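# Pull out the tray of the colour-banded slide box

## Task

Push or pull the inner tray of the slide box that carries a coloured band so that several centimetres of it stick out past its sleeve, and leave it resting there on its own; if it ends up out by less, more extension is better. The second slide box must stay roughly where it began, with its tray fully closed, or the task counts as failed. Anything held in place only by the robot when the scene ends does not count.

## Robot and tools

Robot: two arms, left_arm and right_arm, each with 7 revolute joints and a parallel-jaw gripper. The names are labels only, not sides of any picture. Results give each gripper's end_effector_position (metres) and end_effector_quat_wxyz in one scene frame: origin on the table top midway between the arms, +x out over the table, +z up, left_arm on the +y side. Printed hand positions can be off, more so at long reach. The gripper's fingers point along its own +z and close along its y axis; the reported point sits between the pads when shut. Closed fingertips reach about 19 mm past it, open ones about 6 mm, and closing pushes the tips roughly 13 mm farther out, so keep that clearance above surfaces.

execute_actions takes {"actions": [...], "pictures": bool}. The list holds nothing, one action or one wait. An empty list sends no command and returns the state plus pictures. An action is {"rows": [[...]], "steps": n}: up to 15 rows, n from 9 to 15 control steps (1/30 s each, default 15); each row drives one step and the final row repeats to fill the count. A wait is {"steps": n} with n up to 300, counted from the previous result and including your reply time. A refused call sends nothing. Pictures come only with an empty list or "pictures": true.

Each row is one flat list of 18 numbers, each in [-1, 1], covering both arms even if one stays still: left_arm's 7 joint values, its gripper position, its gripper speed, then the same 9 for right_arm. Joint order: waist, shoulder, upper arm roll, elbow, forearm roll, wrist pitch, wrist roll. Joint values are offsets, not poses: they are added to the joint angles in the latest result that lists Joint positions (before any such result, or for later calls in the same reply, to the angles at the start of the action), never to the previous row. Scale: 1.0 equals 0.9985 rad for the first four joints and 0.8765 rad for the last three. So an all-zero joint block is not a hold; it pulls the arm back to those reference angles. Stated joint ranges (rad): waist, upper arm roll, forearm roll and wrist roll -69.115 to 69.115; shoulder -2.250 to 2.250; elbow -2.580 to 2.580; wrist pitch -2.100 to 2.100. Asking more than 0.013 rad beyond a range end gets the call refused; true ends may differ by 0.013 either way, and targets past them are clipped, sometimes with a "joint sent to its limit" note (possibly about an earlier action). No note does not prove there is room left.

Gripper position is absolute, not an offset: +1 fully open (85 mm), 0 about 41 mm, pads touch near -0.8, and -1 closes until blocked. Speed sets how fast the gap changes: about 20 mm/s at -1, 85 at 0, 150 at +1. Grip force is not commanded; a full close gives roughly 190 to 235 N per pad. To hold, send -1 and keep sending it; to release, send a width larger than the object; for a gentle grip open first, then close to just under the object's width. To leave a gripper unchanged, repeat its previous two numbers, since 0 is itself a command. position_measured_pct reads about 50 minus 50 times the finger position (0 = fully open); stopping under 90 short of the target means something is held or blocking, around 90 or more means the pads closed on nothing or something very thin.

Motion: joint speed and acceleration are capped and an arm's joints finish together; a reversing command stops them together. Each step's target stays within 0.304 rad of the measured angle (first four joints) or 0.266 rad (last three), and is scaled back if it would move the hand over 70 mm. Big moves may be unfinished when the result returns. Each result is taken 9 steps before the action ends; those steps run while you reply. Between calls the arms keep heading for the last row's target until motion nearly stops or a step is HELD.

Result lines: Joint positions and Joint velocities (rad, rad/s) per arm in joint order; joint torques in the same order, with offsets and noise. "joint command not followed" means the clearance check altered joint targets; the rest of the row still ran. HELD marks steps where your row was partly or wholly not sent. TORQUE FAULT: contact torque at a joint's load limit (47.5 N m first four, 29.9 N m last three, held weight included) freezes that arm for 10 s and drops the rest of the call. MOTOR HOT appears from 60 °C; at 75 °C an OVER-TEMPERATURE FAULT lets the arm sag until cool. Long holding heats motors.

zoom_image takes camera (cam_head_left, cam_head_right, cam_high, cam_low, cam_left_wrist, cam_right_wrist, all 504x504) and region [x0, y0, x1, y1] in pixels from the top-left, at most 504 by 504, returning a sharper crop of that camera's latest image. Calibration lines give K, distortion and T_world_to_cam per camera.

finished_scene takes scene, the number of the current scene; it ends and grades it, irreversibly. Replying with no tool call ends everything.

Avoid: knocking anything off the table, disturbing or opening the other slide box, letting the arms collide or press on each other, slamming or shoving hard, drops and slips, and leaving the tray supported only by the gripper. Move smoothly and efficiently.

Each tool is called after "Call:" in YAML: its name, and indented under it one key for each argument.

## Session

Call:
execute_actions:
  actions: []
  pictures: true

Scene clock: 0.00 s of 4290.00 s.
left_arm: end_effector_position=(+0.3435, +0.0681, +0.3258) position_measured_pct=0.0 end_effector_quat_wxyz=(+0.245, -0.282, +0.925, -0.070) | right_arm: end_effector_position=(+0.3774, -0.0884, +0.3450) position_measured_pct=0.0 end_effector_quat_wxyz=(+0.139, +0.930, -0.338, -0.016)
Joint positions: left_arm=[ 1.088 -0.018 -0.064  1.941 -0.509  0.962  3.331] | right_arm=[-0.605  0.473 -0.404  1.174  0.256  1.8    3.183]
Joint velocities: left_arm=[ 0.001  0.001  0.001 -0.    -0.    -0.001 -0.   ] | right_arm=[ 0.    -0.001  0.     0.    -0.001 -0.    -0.   ]
Joint torques (N m, as the joint torque sensors report them, + toward a larger angle): no reading
camera_calibration (this result's frames):
cam_left_wrist: T_world_to_cam=[[-0.613028, 0.741813, -0.271865, 0.235879], [0.656258, 0.669711, 0.347582, -0.322899], [0.439912, 0.0346643, -0.897372, 0.292746], [0, 0, 0, 1]] pos_world=[0.227723, 0.031123, 0.439063]
cam_right_wrist: T_world_to_cam=[[-0.665362, -0.709326, 0.232701, 0.121285], [-0.745866, 0.644708, -0.167436, 0.471557], [-0.0312576, -0.28497, -0.958027, 0.462722], [0, 0, 0, 1]] pos_world=[0.446881, -0.0861245, 0.494032]

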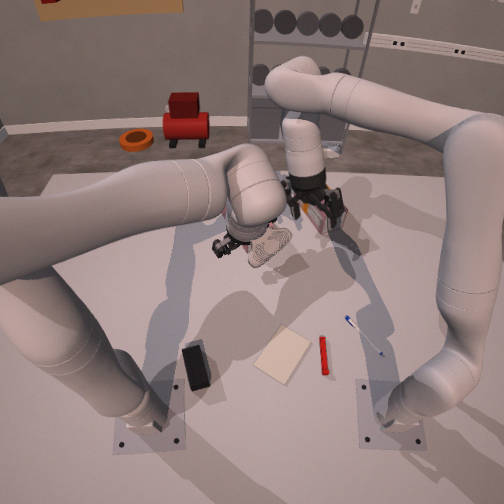

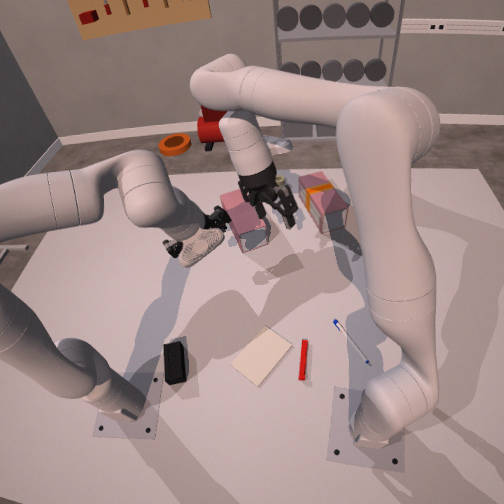

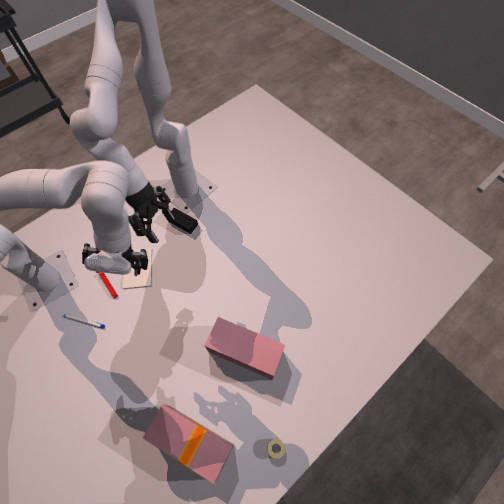

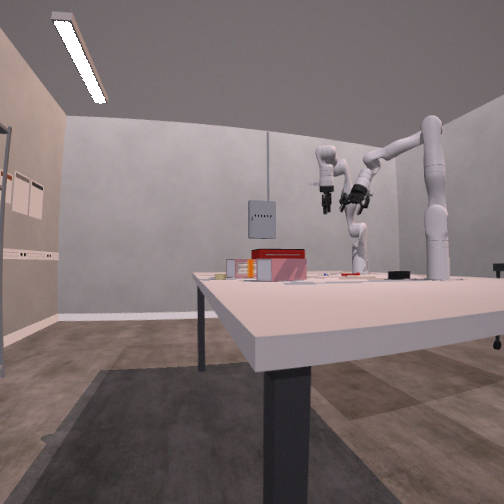

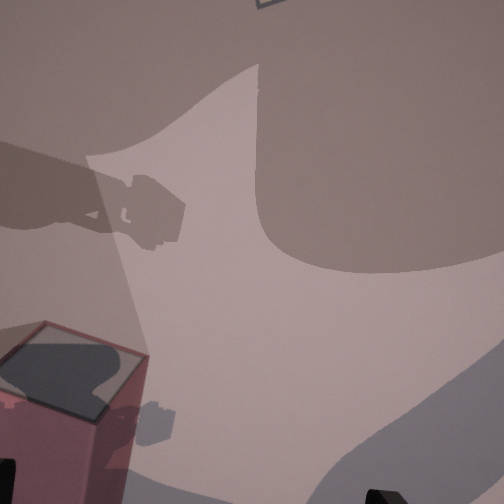

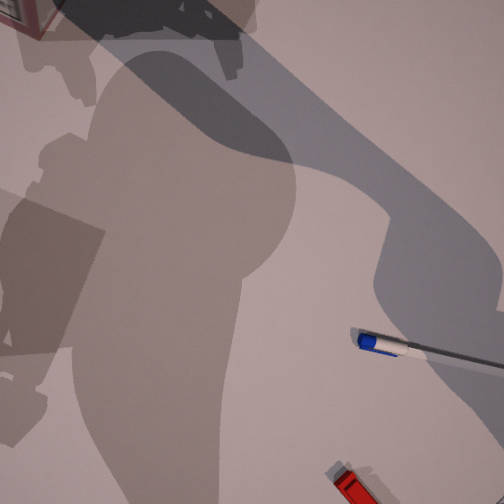

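Call:
zoom_image:
  camera: "cam_high"
  region: [130, 300, 310, 500]

Call:
zoom_image:
  camera: "cam_head_right"
  region: [200, 150, 370, 270]

Call:
zoom_image:
  camera: "cam_low"
  region: [200, 230, 330, 300]

Region (130, 300, 310, 500) of cam_high's 504x504 image, scaled by 2.520, with more detail than that image has; it fills the left 454 columns of this view, and the rest is white.

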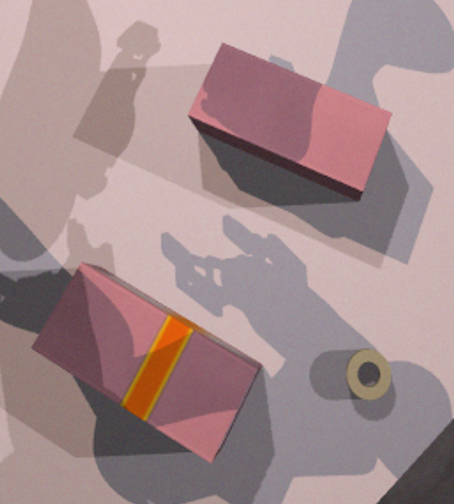

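Region (200, 150, 370, 270) of cam_head_right's 504x504 image, scaled by 2.965, with more detail than that image has; it fills the top 356 rows of this view, and the rest is white.

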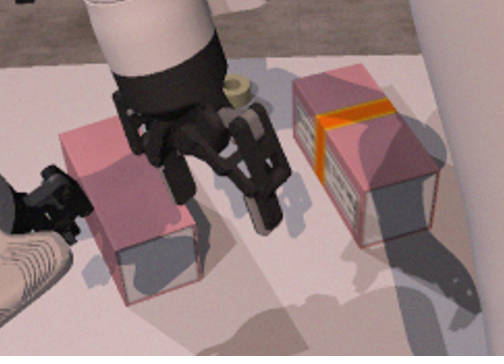

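Region (200, 230, 330, 300) of cam_low's 504x504 image, scaled by 3.877, with more detail than that image has; it fills the top 271 rows of this view, and the rest is white.

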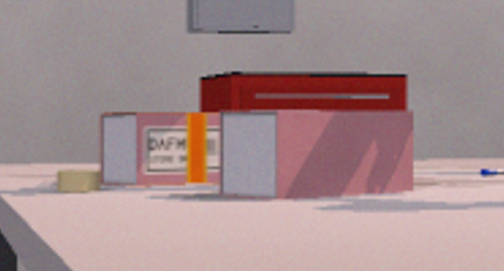

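Call:
zoom_image:
  camera: "cam_right_wrist"
  region: [0, 0, 120, 80]

Call:
zoom_image:
  camera: "cam_left_wrist"
  region: [0, 300, 200, 504]

Region (0, 0, 120, 80) of cam_right_wrist's 504x504 image, scaled by 4.200.

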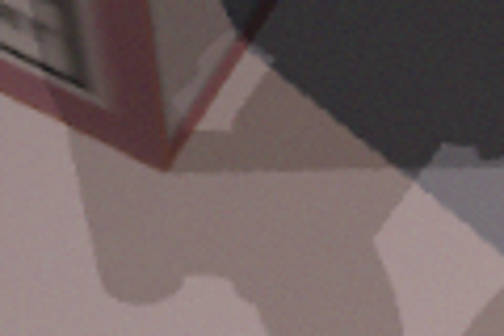

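Region (0, 300, 200, 504) of cam_left_wrist's 504x504 image, scaled by 2.471; it fills the left 494 columns of this view, and the rest is white.

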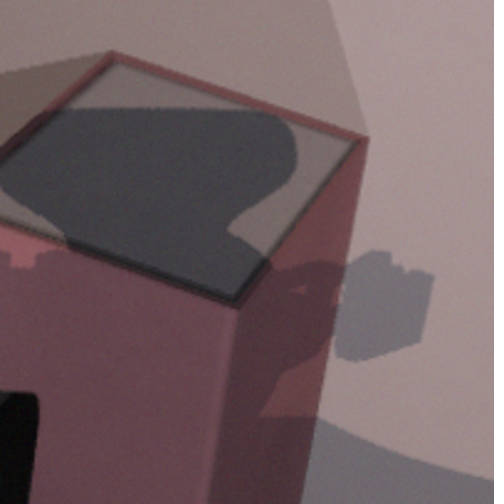

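Call:
execute_actions:
  actions:
    - {"rows": [[-0.3776,0,0.064,0,0.581,0,1,-1,0.3,0.711,0.03,0.4046,0.2,0.416,-1,1,-1,0.3]], "steps": 15}

Scene clock: 22.57 s of 4290.00 s.
left_arm: end_effector_position=(+0.3467, +0.0826, +0.3183) position_measured_pct=12.3 end_effector_quat_wxyz=(+0.215, -0.367, +0.902, -0.078) | right_arm: end_effector_position=(+0.4187, -0.1449, +0.3285) position_measured_pct=12.3 end_effector_quat_wxyz=(+0.155, +0.917, -0.367, +0.009)
Joint positions: left_arm=[ 0.996 -0.018 -0.046  1.941 -0.438  0.962  3.402] | right_arm=[-0.531  0.479 -0.339  1.218  0.315  1.738  3.244]
Joint velocities: left_arm=[-0.943  0.     0.184 -0.     0.793  0.001  0.792] | right_arm=[ 0.564  0.053  0.573  0.307  0.496 -0.488  0.487]
Joint torques (N m, as the joint torque sensors report them, + toward a larger angle): left_arm=[-1.22 -9.55 -0.74 -9.19 -1.29 -0.39  0.09] | right_arm=[ -0.77 -18.26  -1.67  -8.11   0.17   0.64   0.15]
Steps of this call (steps 1 to 90: nothing new was sent; then 19.37 s passed at rest; steps 91 to 96: the first 6 steps of this action). Readings (joint positions | what the end effector reports):
91: left_arm=[1.087 -0.018 -0.064 1.941 -0.508 0.962 3.332] | right_arm=[-0.604 0.473 -0.403 1.174 0.256 1.800 3.183] | left_arm position_measured_pct=0.0 | right_arm position_measured_pct=0.0
92: left_arm=[1.079 -0.018 -0.062 1.941 -0.504 0.962 3.336] | right_arm=[-0.598 0.473 -0.400 1.178 0.259 1.795 3.188] | left_arm position_measured_pct=0.8 | right_arm position_measured_pct=0.8
94: left_arm=[1.048 -0.018 -0.057 1.941 -0.481 0.962 3.359] | right_arm=[-0.569 0.475 -0.377 1.196 0.281 1.772 3.210] | left_arm position_measured_pct=5.6 | right_arm position_measured_pct=5.6
96: the state above

Call:
execute_actions:
  actions:
    - {"rows": [[-0.2855,0,0.046,0,0.5,0,1,-1,0.3,0.637,0.02,0.3395,0.3,0.349,-1,1,-1,0.3]], "steps": 15}

Scene clock: 23.10 s of 4290.00 s.
left_arm: end_effector_position=(+0.3236, +0.0798, +0.2958) position_measured_pct=71.0 end_effector_quat_wxyz=(-0.014, +0.784, -0.607, +0.127) | right_arm: end_effector_position=(+0.5015, -0.4203, +0.2905) position_measured_pct=71.0 end_effector_quat_wxyz=(+0.231, +0.870, -0.428, +0.080)
Joint positions: left_arm=[ 0.725 -0.018 -0.002  1.941 -0.024  0.962  4.032] | right_arm=[-0.199  0.495 -0.104  1.369  0.526  1.449  3.532]
Joint velocities: left_arm=[-0.084 -0.     0.011  0.     0.162 -0.001  1.217] | right_arm=[ 0.723  0.014  0.277  0.389  0.253 -0.625  0.624]
Joint torques (N m, as the joint torque sensors report them, + toward a larger angle): left_arm=[-0.33 -9.58 -0.41 -8.46 -0.6  -0.89 -0.04] | right_arm=[ -0.12 -18.81   0.6   -8.37   1.35   0.37  -0.04]
Steps of this call (steps 1 to 9: the last 9 steps of your previous action; step 10: the robot went on to your last target; steps 11 to 16: the first 6 steps of this action). Readings (joint positions | what the end effector reports):
11: left_arm=[0.749 -0.017 -0.005 1.941 -0.073 0.962 3.829] | right_arm=[-0.313 0.493 -0.158 1.302 0.477 1.548 3.433] | left_arm position_measured_pct=52.8 | right_arm position_measured_pct=52.8
12: left_arm=[0.742 -0.018 -0.004 1.941 -0.058 0.962 3.869] | right_arm=[-0.291 0.493 -0.145 1.311 0.488 1.529 3.452] | left_arm position_measured_pct=56.3 | right_arm position_measured_pct=56.3
14: left_arm=[0.732 -0.018 -0.003 1.941 -0.037 0.962 3.950] | right_arm=[-0.246 0.494 -0.123 1.341 0.509 1.490 3.491] | left_arm position_measured_pct=63.9 | right_arm position_measured_pct=63.9
16: the state above

Call:
execute_actions:
  actions:
    - {"rows": [[-0.014,0.7,0.002,-0.7,0.027,-0.36,0.776,-1,0.3,0.3045,0.005,0.104,0.25,0.108,-1,1,-1,0.3]], "steps": 15}

Scene clock: 23.60 s of 4290.00 s.
left_arm: end_effector_position=(+0.3665, +0.0470, +0.2976) position_measured_pct=91.7 end_effector_quat_wxyz=(+0.020, +0.872, -0.464, +0.156) | right_arm: end_effector_position=(+0.5194, -0.5913, +0.2383) position_measured_pct=91.7 end_effector_quat_wxyz=(+0.231, +0.930, -0.256, +0.126)
Joint positions: left_arm=[ 0.712  0.07  -0.     1.862  0.001  0.894  4.347] | right_arm=[ 0.08   0.499 -0.006  1.562  0.614  0.932  4.049]
Joint velocities: left_arm=[-0.002  0.765 -0.002 -0.736 -0.002 -0.659  0.653] | right_arm=[ 0.162  0.012  0.044  0.369  0.041 -1.212  1.216]
Joint torques (N m, as the joint torque sensors report them, + toward a larger angle): left_arm=[ -0.09 -11.4   -0.3   -9.33  -0.19  -0.87  -0.36] | right_arm=[ -1.53 -18.93  -0.3   -9.56   1.47  -0.58  -0.07]
Steps of this call (steps 1 to 9: the last 9 steps of your previous action; steps 10 to 15: the first 6 steps of this action). Readings (joint positions | what the end effector reports):
10: left_arm=[0.712 -0.016 -0.000 1.940 0.001 0.961 4.279] | right_arm=[0.033 0.498 -0.021 1.484 0.600 1.135 3.845] | left_arm position_measured_pct=91.7 | right_arm position_measured_pct=91.7
11: left_arm=[0.712 -0.009 -0.000 1.935 0.001 0.958 4.284] | right_arm=[0.046 0.498 -0.016 1.496 0.605 1.094 3.886] | left_arm position_measured_pct=91.7 | right_arm position_measured_pct=91.7
13: left_arm=[0.712 0.021 -0.000 1.908 0.001 0.935 4.307] | right_arm=[0.066 0.498 -0.010 1.532 0.611 1.013 3.967] | left_arm position_measured_pct=91.7 | right_arm position_measured_pct=91.7
15: the state above

Call:
execute_actions:
  actions:
    - {"rows": [[0,0.8,0,-0.82,0,-0.39,0.416,-1,0.3,0.025,0,0.006,0.225,0.008,-1,0.87,-1,0.3]], "steps": 15}

Scene clock: 24.17 s of 4290.00 s.
left_arm: end_effector_position=(+0.5811, -0.1039, +0.2681) position_measured_pct=91.7 end_effector_quat_wxyz=(+0.076, +0.906, -0.319, +0.267) | right_arm: end_effector_position=(+0.5993, -0.5617, +0.2194) position_measured_pct=91.7 end_effector_quat_wxyz=(+0.204, +0.951, +0.036, +0.231)
Joint positions: left_arm=[ 0.711  0.556 -0.     1.375  0.     0.648  4.649] | right_arm=[0.105 0.499 0.001 1.693 0.621 0.447 4.533]
Joint velocities: left_arm=[ 0.002  0.929 -0.001 -0.934  0.001 -0.349  0.23 ] | right_arm=[-0.     0.017 -0.008  0.567 -0.009 -1.178  1.2  ]
Joint torques (N m, as the joint torque sensors report them, + toward a larger angle): left_arm=[ -0.13 -20.44   0.34  -9.9   -0.52  -1.14   0.  ] | right_arm=[ -0.88 -19.86   0.31  -9.82   1.17  -1.55   0.19]
Steps of this call (steps 1 to 9: the last 9 steps of your previous action; steps 10 to 11: the robot went on to your last target; steps 12 to 17: the first 6 steps of this action). Readings (joint positions | what the end effector reports):
12: left_arm=[0.711 0.407 -0.000 1.525 0.000 0.714 4.599] | right_arm=[0.104 0.500 -0.000 1.619 0.621 0.571 4.410] | left_arm position_measured_pct=91.7 | right_arm position_measured_pct=91.7
13: left_arm=[0.711 0.436 -0.000 1.496 0.000 0.703 4.611] | right_arm=[0.104 0.499 0.000 1.624 0.621 0.562 4.417] | left_arm position_measured_pct=91.7 | right_arm position_measured_pct=91.7
15: left_arm=[0.711 0.495 -0.000 1.436 0.000 0.674 4.632] | right_arm=[0.105 0.499 0.001 1.652 0.621 0.520 4.459] | left_arm position_measured_pct=91.7 | right_arm position_measured_pct=91.7
17: the state above

Call:
execute_actions:
  actions:
    - {"rows": [[0,0.564,0,-0.588,0,-0.226,0.072,-1,0.3,0,0.02,0,0.225,0,-1,0.317,-1,0.3]], "steps": 15}

Scene clock: 24.67 s of 4290.00 s.
left_arm: end_effector_position=(+0.7237, -0.2047, +0.1775) position_measured_pct=91.7 end_effector_quat_wxyz=(+0.108, +0.890, -0.283, +0.340) | right_arm: end_effector_position=(+0.6640, -0.4743, +0.2281) position_measured_pct=91.7 end_effector_quat_wxyz=(+0.167, +0.877, +0.226, +0.390)
Joint positions: left_arm=[ 0.711  0.995 -0.     0.914  0.     0.503  4.71 ] | right_arm=[ 0.105  0.51   0.001  1.856  0.621 -0.121  4.81 ]
Joint velocities: left_arm=[-0.003  0.982  0.    -0.99  -0.001 -0.426  0.017] | right_arm=[ 0.001  0.061  0.001  0.399  0.002 -1.204  0.009]
Joint torques (N m, as the joint torque sensors report them, + toward a larger angle): left_arm=[ -0.81 -28.58   0.49 -10.55  -0.25  -1.58  -0.14] | right_arm=[  0.3  -20.68  -0.25  -9.89   0.07  -2.57   0.31]
Steps of this call (steps 1 to 9: the last 9 steps of your previous action; steps 10 to 15: the first 6 steps of this action). Readings (joint positions | what the end effector reports):
10: left_arm=[0.711 0.842 -0.000 1.070 0.001 0.559 4.707] | right_arm=[0.104 0.500 -0.001 1.784 0.621 0.067 4.803] | left_arm position_measured_pct=91.7 | right_arm position_measured_pct=91.7
11: left_arm=[0.712 0.865 -0.000 1.044 0.001 0.552 4.708] | right_arm=[0.104 0.501 -0.000 1.793 0.621 0.036 4.807] | left_arm position_measured_pct=91.7 | right_arm position_measured_pct=91.7
13: left_arm=[0.712 0.928 -0.000 0.980 0.001 0.531 4.709] | right_arm=[0.105 0.505 0.001 1.824 0.621 -0.041 4.809] | left_arm position_measured_pct=91.7 | right_arm position_measured_pct=91.7
15: the state above

Call:
execute_actions:
  actions:
    - {"rows": [[0,0.124,0,-0.126,0,-0.061,0.002,-1,0.3,0,0.15,0,0.21,0,-1,0,-1,0.3]], "steps": 15}

Scene clock: 25.73 s of 4290.00 s.
left_arm: end_effector_position=(+0.7550, -0.2268, +0.1446) position_measured_pct=91.7 end_effector_quat_wxyz=(+0.116, +0.881, -0.279, +0.365) | right_arm: end_effector_position=(+0.6766, -0.4009, +0.2215) position_measured_pct=91.7 end_effector_quat_wxyz=(+0.088, +0.823, +0.246, +0.504)
Joint positions: left_arm=[ 0.711  1.119 -0.     0.788  0.     0.449  4.712] | right_arm=[ 0.106  0.587  0.001  1.986  0.621 -0.566  4.81 ]
Joint velocities: left_arm=[-0.     0.001  0.    -0.    -0.    -0.001 -0.   ] | right_arm=[-0.004  0.428 -0.009  0.503  0.01  -1.175 -0.004]
Joint torques (N m, as the joint torque sensors report them, + toward a larger angle): left_arm=[ -0.77 -29.37  -0.02 -10.33  -0.24  -2.03  -0.03] | right_arm=[ -0.37 -22.23  -0.48  -9.26  -0.47  -3.75   0.27]
Steps of this call (steps 1 to 9: the last 9 steps of your previous action; steps 10 to 26: the robot went on to your last target; steps 27 to 32: the first 6 steps of this action). Readings (joint positions | what the end effector reports):
27: left_arm=[0.711 1.119 -0.000 0.788 0.000 0.449 4.712] | right_arm=[0.105 0.520 0.001 1.918 0.621 -0.432 4.811] | left_arm position_measured_pct=91.7 | right_arm position_measured_pct=91.7
28: left_arm=[0.711 1.119 -0.000 0.788 0.000 0.449 4.712] | right_arm=[0.106 0.526 0.001 1.923 0.621 -0.442 4.811] | left_arm position_measured_pct=91.7 | right_arm position_measured_pct=91.7
30: left_arm=[0.711 1.119 -0.000 0.788 0.000 0.449 4.712] | right_arm=[0.106 0.554 0.002 1.949 0.620 -0.491 4.811] | left_arm position_measured_pct=91.7 | right_arm position_measured_pct=91.7
32: the state above

Call:
execute_actions:
  actions:
    - {"rows": [[0,0,0,0,0,0,0,-1,0.3,0,0.27,0,0.162,0,-0.8955,0,-1,0.3]], "steps": 15}

Scene clock: 26.53 s of 4290.00 s.
left_arm: end_effector_position=(+0.7550, -0.2268, +0.1446) position_measured_pct=91.7 end_effector_quat_wxyz=(+0.116, +0.881, -0.279, +0.365) | right_arm: end_effector_position=(+0.6702, -0.3320, +0.2282) position_measured_pct=91.7 end_effector_quat_wxyz=(-0.014, +0.744, +0.227, +0.628)
Joint positions: left_arm=[ 0.711  1.119 -0.     0.788  0.     0.449  4.712] | right_arm=[ 0.106  0.744  0.001  2.098  0.621 -1.109  4.81 ]
Joint velocities: left_arm=[-0.001  0.002 -0.     0.001  0.     0.     0.001] | right_arm=[-0.001  0.647  0.005  0.308  0.015 -1.127  0.003]
Joint torques (N m, as the joint torque sensors report them, + toward a larger angle): left_arm=[ -0.47 -29.45   0.51 -10.26  -0.3   -2.03   0.02] | right_arm=[ -0.32 -23.33  -1.78  -5.66  -0.14  -3.94   0.03]
Steps of this call (steps 1 to 9: the last 9 steps of your previous action; steps 10 to 18: the robot went on to your last target; steps 19 to 24: the first 6 steps of this action). Readings (joint positions | what the end effector reports):
19: left_arm=[0.711 1.119 -0.000 0.788 0.000 0.449 4.712] | right_arm=[0.105 0.661 0.001 2.066 0.621 -0.999 4.810] | left_arm position_measured_pct=91.7 | right_arm position_measured_pct=91.7
20: left_arm=[0.711 1.119 -0.000 0.788 0.000 0.449 4.712] | right_arm=[0.105 0.668 0.001 2.068 0.621 -1.006 4.810] | left_arm position_measured_pct=91.7 | right_arm position_measured_pct=91.7
22: left_arm=[0.711 1.119 -0.000 0.788 0.000 0.449 4.712] | right_arm=[0.106 0.698 0.001 2.079 0.620 -1.043 4.810] | left_arm position_measured_pct=91.7 | right_arm position_measured_pct=91.7
24: the state above

Call:
execute_actions:
  actions:
    - {"rows": [[0,0.02,0,0.012,0,-0.036,0,-1,0.3,-0.001,0.4104,0,0.05,0,-0.276,0.001,-1,0.3]], "steps": 15}

Call:
execute_actions:
  actions:
    - {"steps": 16}
  pictures: true

Scene clock: 27.10 s of 4290.00 s.
left_arm: end_effector_position=(+0.7546, -0.2265, +0.1268) position_measured_pct=91.7 end_effector_quat_wxyz=(+0.115, +0.881, -0.280, +0.364) | right_arm: end_effector_position=(+0.6464, -0.3109, +0.1623) position_measured_pct=91.7 end_effector_quat_wxyz=(-0.078, +0.743, +0.190, +0.637)
Joint positions: left_arm=[ 0.711  1.139 -0.     0.801  0.     0.419  4.712] | right_arm=[ 0.106  0.945  0.001  2.147  0.621 -1.352  4.811]
Joint velocities: left_arm=[-0.     0.005  0.001 -0.004  0.    -0.022  0.001] | right_arm=[-0.003  0.82   0.003  0.008  0.002  0.027  0.001]
Joint torques (N m, as the joint torque sensors report them, + toward a larger angle): left_arm=[ -0.56 -31.11   0.26 -10.74  -0.38  -2.04  -0.08] | right_arm=[ -0.12 -17.43  -1.11  -2.21   0.32  -3.01   0.12]
Steps of this call (steps 1 to 9: the last 9 steps of your previous action; steps 10 to 11: the robot went on to your last target; steps 12 to 17: the first 6 steps of this action). Readings (joint positions | what the end effector reports):
12: left_arm=[0.711 1.120 -0.000 0.788 0.000 0.448 4.712] | right_arm=[0.106 0.856 0.001 2.148 0.621 -1.351 4.810] | left_arm position_measured_pct=91.7 | right_arm position_measured_pct=91.7
13: left_arm=[0.711 1.125 -0.000 0.790 0.000 0.439 4.712] | right_arm=[0.106 0.863 0.001 2.147 0.621 -1.352 4.810] | left_arm position_measured_pct=91.7 | right_arm position_measured_pct=91.7
15: left_arm=[0.712 1.137 -0.000 0.798 0.000 0.421 4.712] | right_arm=[0.106 0.894 0.001 2.147 0.621 -1.352 4.810] | left_arm position_measured_pct=91.7 | right_arm position_measured_pct=91.7
17: the state above

Scene clock: 27.63 s of 4290.00 s.
left_arm: end_effector_position=(+0.7550, -0.2268, +0.1275) position_measured_pct=91.7 end_effector_quat_wxyz=(+0.116, +0.881, -0.280, +0.365) | right_arm: end_effector_position=(+0.6084, -0.3010, +0.0390) position_measured_pct=91.7 end_effector_quat_wxyz=(-0.115, +0.802, +0.166, +0.562)
Joint positions: left_arm=[ 0.711  1.139 -0.     0.8    0.     0.418  4.712] | right_arm=[ 0.105  1.152  0.001  2.148  0.621 -1.351  4.811]
Joint velocities: left_arm=[-0.001  0.001  0.    -0.    -0.     0.    -0.   ] | right_arm=[ 0.002  0.015 -0.    -0.001  0.     0.    -0.   ]
Joint torques (N m, as the joint torque sensors report them, + toward a larger angle): left_arm=[ -0.94 -29.75   0.4  -10.34  -0.46  -1.56   0.12] | right_arm=[ -0.18 -19.85  -1.64  -0.74   0.56  -2.95   0.11]
Kept back: nothing.
Steps of this call (steps 1 to 9: the last 9 steps of your previous action; steps 10 to 16: the robot went on to your last target). Readings (joint positions | what the end effector reports):
1: left_arm=[0.711 1.139 -0.000 0.800 0.000 0.418 4.712] | right_arm=[0.106 0.971 0.001 2.147 0.621 -1.351 4.811] | left_arm position_measured_pct=91.7 | right_arm position_measured_pct=91.7
2: left_arm=[0.711 1.139 -0.000 0.800 0.000 0.418 4.712] | right_arm=[0.105 0.997 0.001 2.147 0.621 -1.351 4.811] | left_arm position_measured_pct=91.7 | right_arm position_measured_pct=91.7
4: left_arm=[0.711 1.139 -0.000 0.800 0.000 0.418 4.712] | right_arm=[0.105 1.050 0.001 2.147 0.621 -1.351 4.811] | left_arm position_measured_pct=91.7 | right_arm position_measured_pct=91.7
8: left_arm=[0.711 1.139 -0.000 0.800 0.000 0.418 4.712] | right_arm=[0.105 1.134 0.002 2.149 0.621 -1.350 4.811] | left_arm position_measured_pct=91.7 | right_arm position_measured_pct=91.7
16: the state above
camera_calibration (this result's frames):
cam_left_wrist: T_world_to_cam=[[-0.522321, -0.840969, 0.141253, 0.172877], [-0.63903, 0.276328, -0.717832, 0.698104], [0.564642, -0.465204, -0.681736, -0.291097], [0, 0, 0, 1]] pos_world=[0.700772, -0.182941, 0.278251]
cam_right_wrist: T_world_to_cam=[[0.410175, -0.910301, -0.0557488, -0.508251], [-0.251294, -0.0540467, -0.966401, 0.249627], [0.876703, 0.410403, -0.250922, -0.254426], [0, 0, 0, 1]] pos_world=[0.494257, -0.344753, 0.149064]

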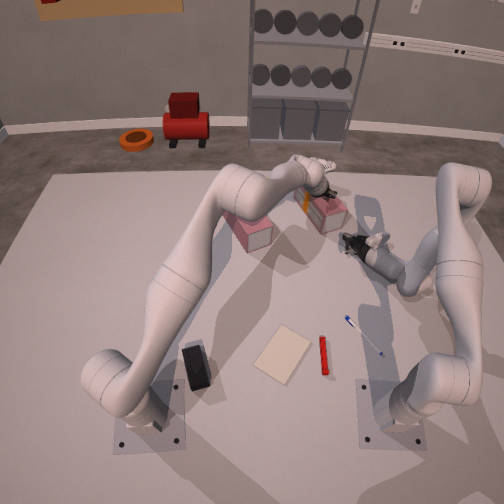

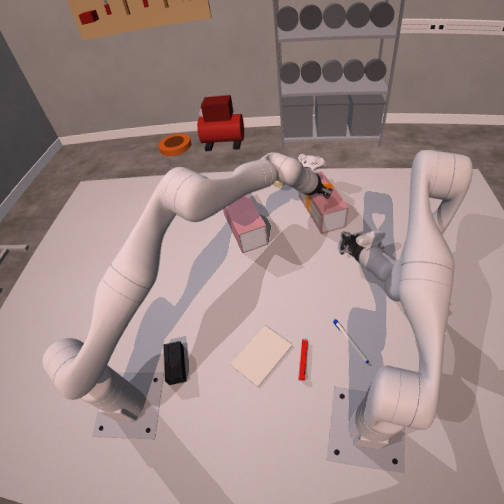

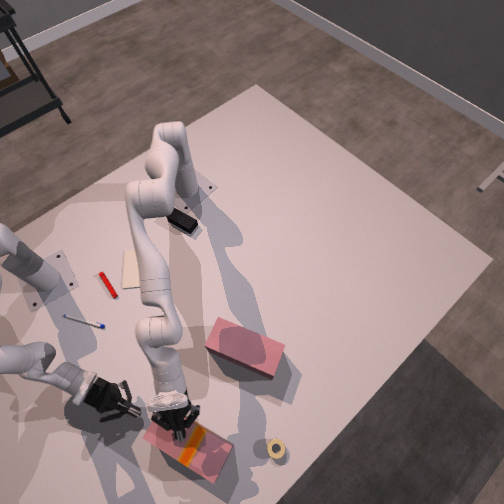

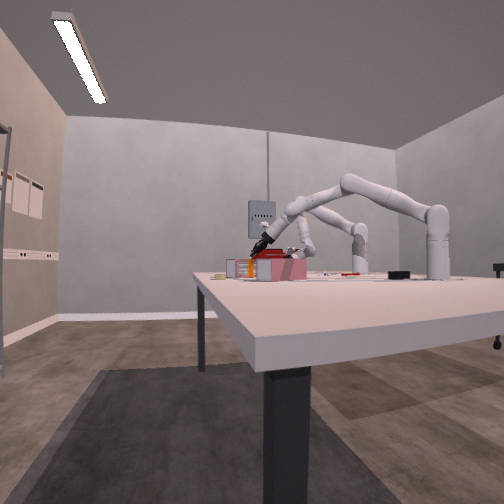

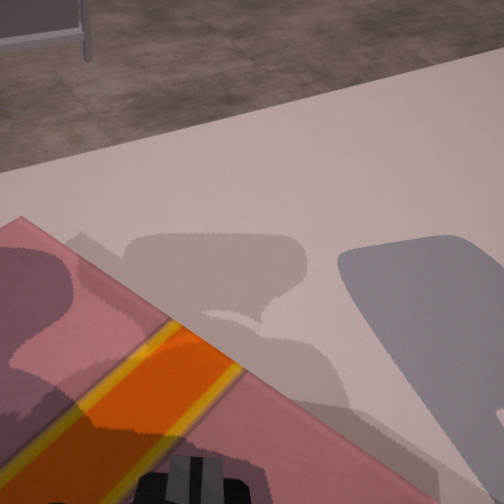

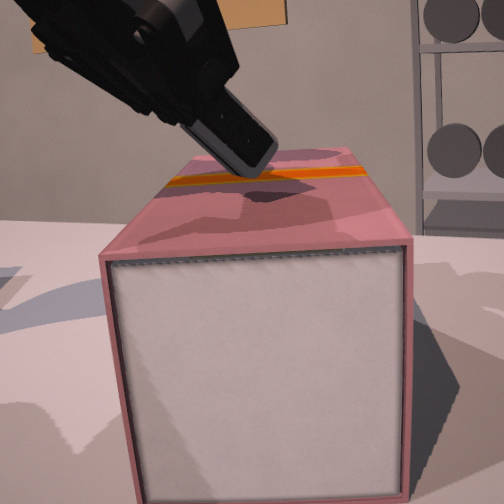

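Call:
execute_actions:
  actions:
    - {"rows": [[0,0.035,0,0.008,0,-0.028,0,-1,0.3,-0.1389,-0.014,0,-0.146,-0.1523,0.149,-0.113,-1,0.3]], "steps": 15}

Call:
execute_actions:
  actions:
    - {"steps": 14}
  pictures: true

Scene clock: 30.97 s of 4290.00 s.
left_arm: end_effector_position=(+0.7585, -0.2296, +0.1202) position_measured_pct=91.7 end_effector_quat_wxyz=(+0.118, +0.878, -0.279, +0.371) | right_arm: end_effector_position=(+0.6421, -0.2811, +0.0370) position_measured_pct=91.7 end_effector_quat_wxyz=(-0.111, +0.804, +0.166, +0.561)
Joint positions: left_arm=[0.712 1.156 0.    0.798 0.    0.388 4.712] | right_arm=[ 0.022  1.145  0.003  2.067  0.547 -1.278  4.757]
Joint velocities: left_arm=[-0.002  0.009 -0.     0.013  0.001 -0.022 -0.   ] | right_arm=[-0.686 -0.077 -0.043 -0.758 -0.698  0.666 -0.529]
Joint torques (N m, as the joint torque sensors report them, + toward a larger angle): left_arm=[ -0.45 -18.86   0.31  -4.29  -0.39   1.18   0.06] | right_arm=[  0.02 -20.84  -1.51  -1.68   0.7   -3.58   0.27]
Steps of this call (steps 1 to 15: the robot went on to your last target; steps 16 to 90: nothing new was sent; then 0.13 s passed at rest; steps 91 to 96: the first 6 steps of this action). Readings (joint positions | what the end effector reports):
91: left_arm=[0.711 1.140 -0.000 0.800 0.000 0.417 4.712] | right_arm=[0.103 1.154 0.002 2.147 0.620 -1.350 4.810] | left_arm position_measured_pct=91.7 | right_arm position_measured_pct=91.7
92: left_arm=[0.711 1.146 -0.000 0.799 0.000 0.413 4.712] | right_arm=[0.097 1.153 0.002 2.142 0.615 -1.345 4.807] | left_arm position_measured_pct=91.7 | right_arm position_measured_pct=91.7
94: left_arm=[0.712 1.156 0.000 0.797 0.000 0.392 4.712] | right_arm=[0.068 1.150 0.003 2.115 0.591 -1.321 4.789] | left_arm position_measured_pct=91.7 | right_arm position_measured_pct=91.7
96: the state above

Scene clock: 31.43 s of 4290.00 s.
left_arm: end_effector_position=(+0.7585, -0.2296, +0.1200) position_measured_pct=91.7 end_effector_quat_wxyz=(+0.118, +0.878, -0.279, +0.371) | right_arm: end_effector_position=(+0.6685, -0.2694, +0.0387) position_measured_pct=91.7 end_effector_quat_wxyz=(-0.108, +0.806, +0.155, +0.561)
Joint positions: left_arm=[0.712 1.156 0.    0.798 0.    0.387 4.712] | right_arm=[-0.031  1.139  0.003  2.004  0.487 -1.22   4.712]
Joint velocities: left_arm=[ 0.001 -0.    -0.     0.    -0.    -0.001  0.001] | right_arm=[-0.001  0.     0.    -0.     0.     0.001 -0.   ]
Joint torques (N m, as the joint torque sensors report them, + toward a larger angle): left_arm=[ -0.56 -15.33   0.25  -3.55  -0.54   0.94   0.05] | right_arm=[ -1.27 -21.6   -2.25  -3.87   0.46  -3.31   0.11]
Kept back: nothing.
Steps of this call (steps 1 to 9: the last 9 steps of your previous action; steps 10 to 14: the robot went on to your last target). Readings (joint positions | what the end effector reports):
1: left_arm=[0.712 1.156 0.000 0.798 0.000 0.387 4.712] | right_arm=[0.002 1.143 0.001 2.044 0.526 -1.258 4.740] | left_arm position_measured_pct=91.7 | right_arm position_measured_pct=91.7
2: left_arm=[0.712 1.156 0.000 0.798 0.000 0.387 4.712] | right_arm=[-0.012 1.141 0.000 2.026 0.509 -1.242 4.727] | left_arm position_measured_pct=91.7 | right_arm position_measured_pct=91.7
4: left_arm=[0.712 1.156 0.000 0.798 0.000 0.387 4.712] | right_arm=[-0.026 1.140 0.000 2.008 0.490 -1.223 4.714] | left_arm position_measured_pct=91.7 | right_arm position_measured_pct=91.7
8: left_arm=[0.712 1.156 0.000 0.798 0.000 0.387 4.712] | right_arm=[-0.030 1.139 0.003 2.005 0.487 -1.220 4.712] | left_arm position_measured_pct=91.7 | right_arm position_measured_pct=91.7
14: the state above
camera_calibration (this result's frames):
cam_left_wrist: T_world_to_cam=[[-0.524254, -0.839593, 0.142275, 0.17514], [-0.630071, 0.270049, -0.728069, 0.688686], [0.57286, -0.471336, -0.670577, -0.308434], [0, 0, 0, 1]] pos_world=[0.702428, -0.184308, 0.269664]
cam_right_wrist: T_world_to_cam=[[0.385918, -0.920816, -0.0562668, -0.4907], [-0.257492, -0.0489467, -0.96504, 0.271585], [0.88587, 0.386914, -0.255992, -0.332473], [0, 0, 0, 1]] pos_world=[0.553829, -0.309913, 0.14937]

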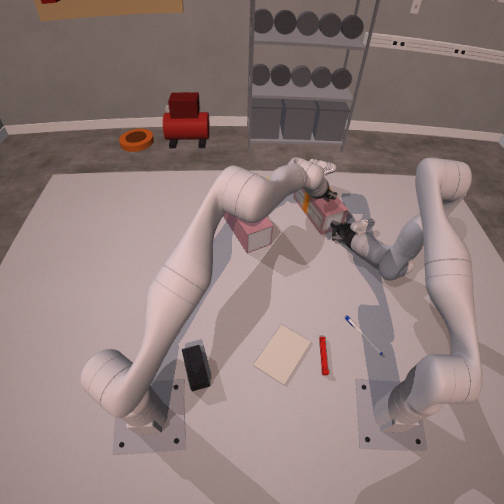

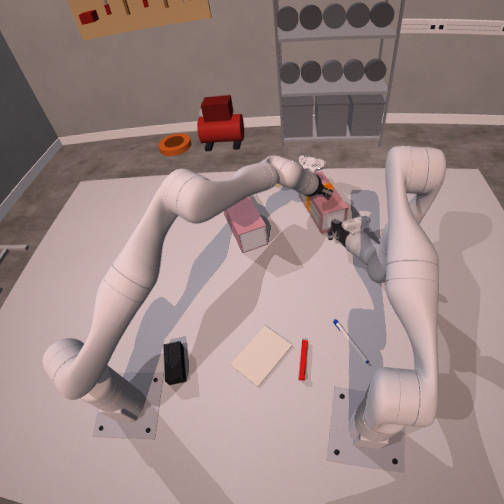

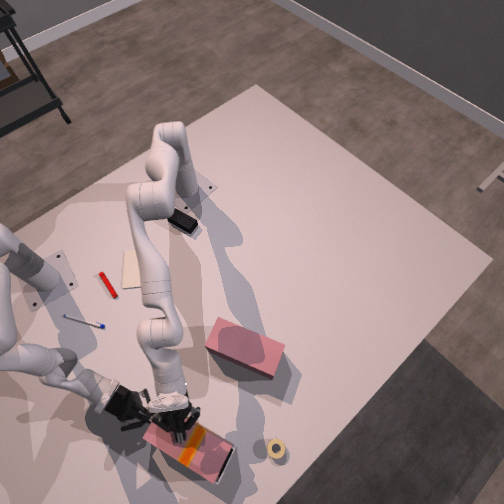

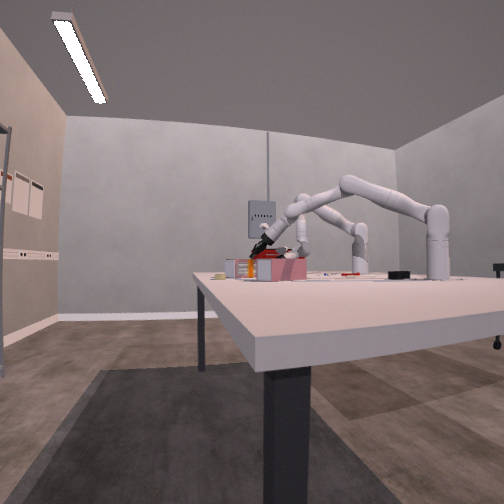

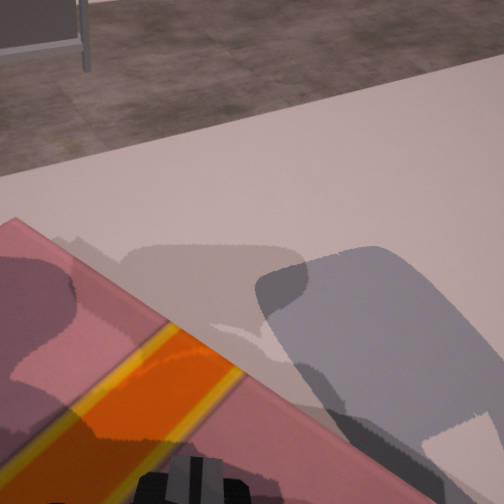

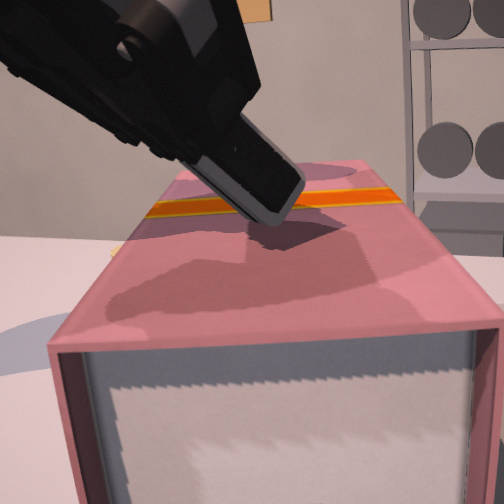

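Call:
execute_actions:
  actions: []

Scene clock: 32.70 s of 4290.00 s.
left_arm: end_effector_position=(+0.7585, -0.2296, +0.1200) position_measured_pct=91.7 end_effector_quat_wxyz=(+0.118, +0.878, -0.279, +0.371) | right_arm: end_effector_position=(+0.6685, -0.2692, +0.0387) position_measured_pct=91.7 end_effector_quat_wxyz=(-0.108, +0.806, +0.155, +0.561)
Joint positions: left_arm=[0.712 1.156 0.    0.798 0.    0.387 4.712] | right_arm=[-0.032  1.139  0.003  2.004  0.487 -1.22   4.712]
Joint velocities: left_arm=[ 0.001  0.001 -0.     0.     0.     0.001 -0.   ] | right_arm=[-0.001 -0.001 -0.     0.     0.     0.    -0.   ]
Joint torques (N m, as the joint torque sensors report them, + toward a larger angle): left_arm=[ -0.39 -15.35   0.14  -3.06  -0.53   1.18  -0.14] | right_arm=[ -1.88 -21.6   -2.4   -4.08   0.55  -3.28   0.14]
Kept back: nothing.
Steps of this call (steps 1 to 30: the robot went on to your last target; steps 31 to 38: nothing new was sent). Readings (joint positions | what the end effector reports):
1: left_arm=[0.712 1.156 0.000 0.798 0.000 0.387 4.712] | right_arm=[-0.032 1.139 0.003 2.004 0.487 -1.220 4.712] | left_arm position_measured_pct=91.7 | right_arm position_measured_pct=91.7
2: left_arm=[0.712 1.156 0.000 0.798 0.000 0.387 4.712] | right_arm=[-0.032 1.139 0.003 2.004 0.487 -1.220 4.712] | left_arm position_measured_pct=91.7 | right_arm position_measured_pct=91.7
4: left_arm=[0.712 1.156 0.000 0.798 0.000 0.387 4.712] | right_arm=[-0.032 1.139 0.003 2.004 0.487 -1.220 4.712] | left_arm position_measured_pct=91.7 | right_arm position_measured_pct=91.7
8: left_arm=[0.712 1.156 0.000 0.798 0.000 0.387 4.712] | right_arm=[-0.032 1.139 0.003 2.004 0.487 -1.220 4.712] | left_arm position_measured_pct=91.7 | right_arm position_measured_pct=91.7
38: the state above
All arms were judged still, so your last target was given up. Only a new action makes them travel on or press farther. Fingers that are still opening or closing keep moving.
camera_calibration (this result's frames):
cam_left_wrist: T_world_to_cam=[[-0.524253, -0.839593, 0.142275, 0.17514], [-0.630071, 0.270049, -0.728068, 0.688686], [0.57286, -0.471336, -0.670578, -0.308434], [0, 0, 0, 1]] pos_world=[0.702428, -0.184308, 0.269664]
cam_right_wrist: T_world_to_cam=[[0.386139, -0.920726, -0.0562178, -0.490684], [-0.257456, -0.0490496, -0.965044, 0.271543], [0.885784, 0.387115, -0.255986, -0.332428], [0, 0, 0, 1]] pos_world=[0.553842, -0.309779, 0.149369]

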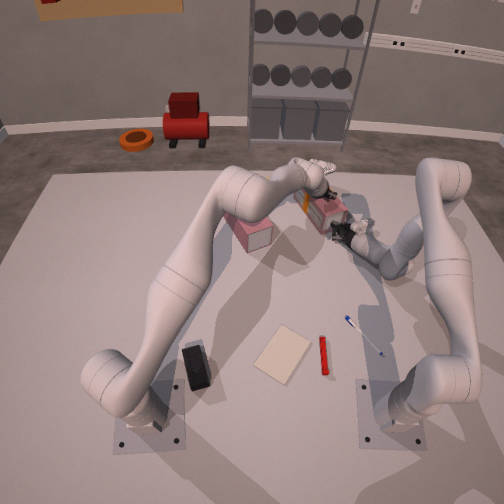

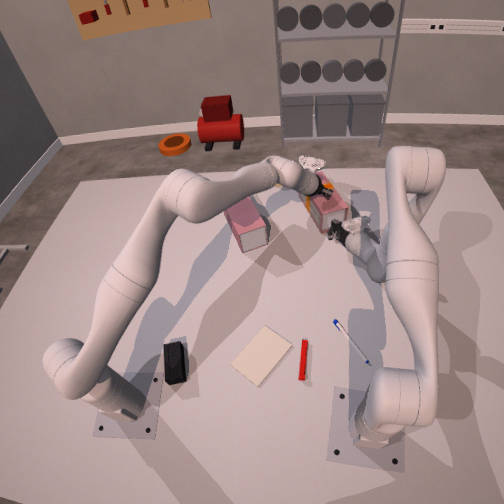

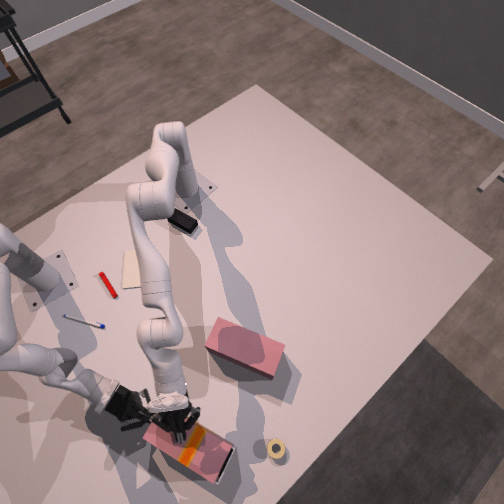

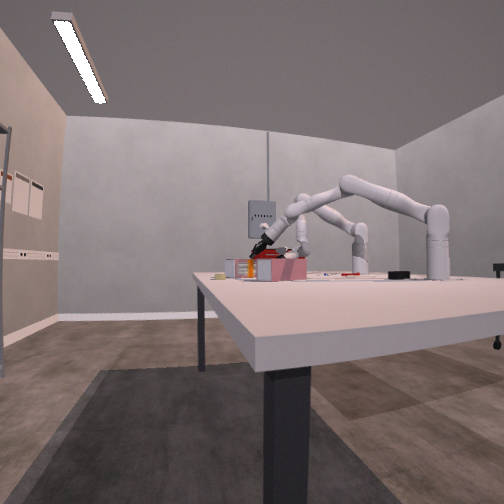

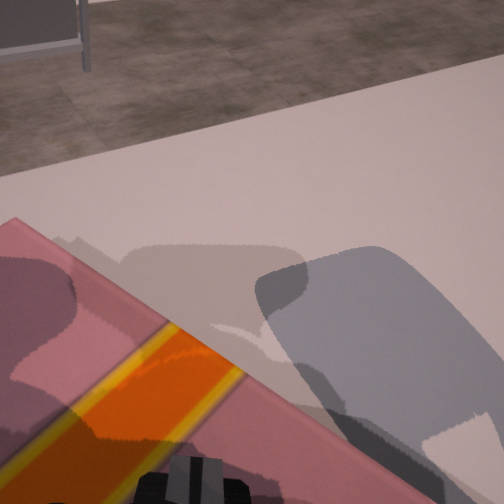

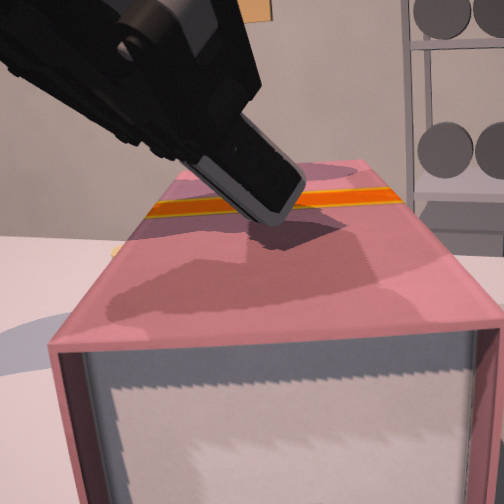

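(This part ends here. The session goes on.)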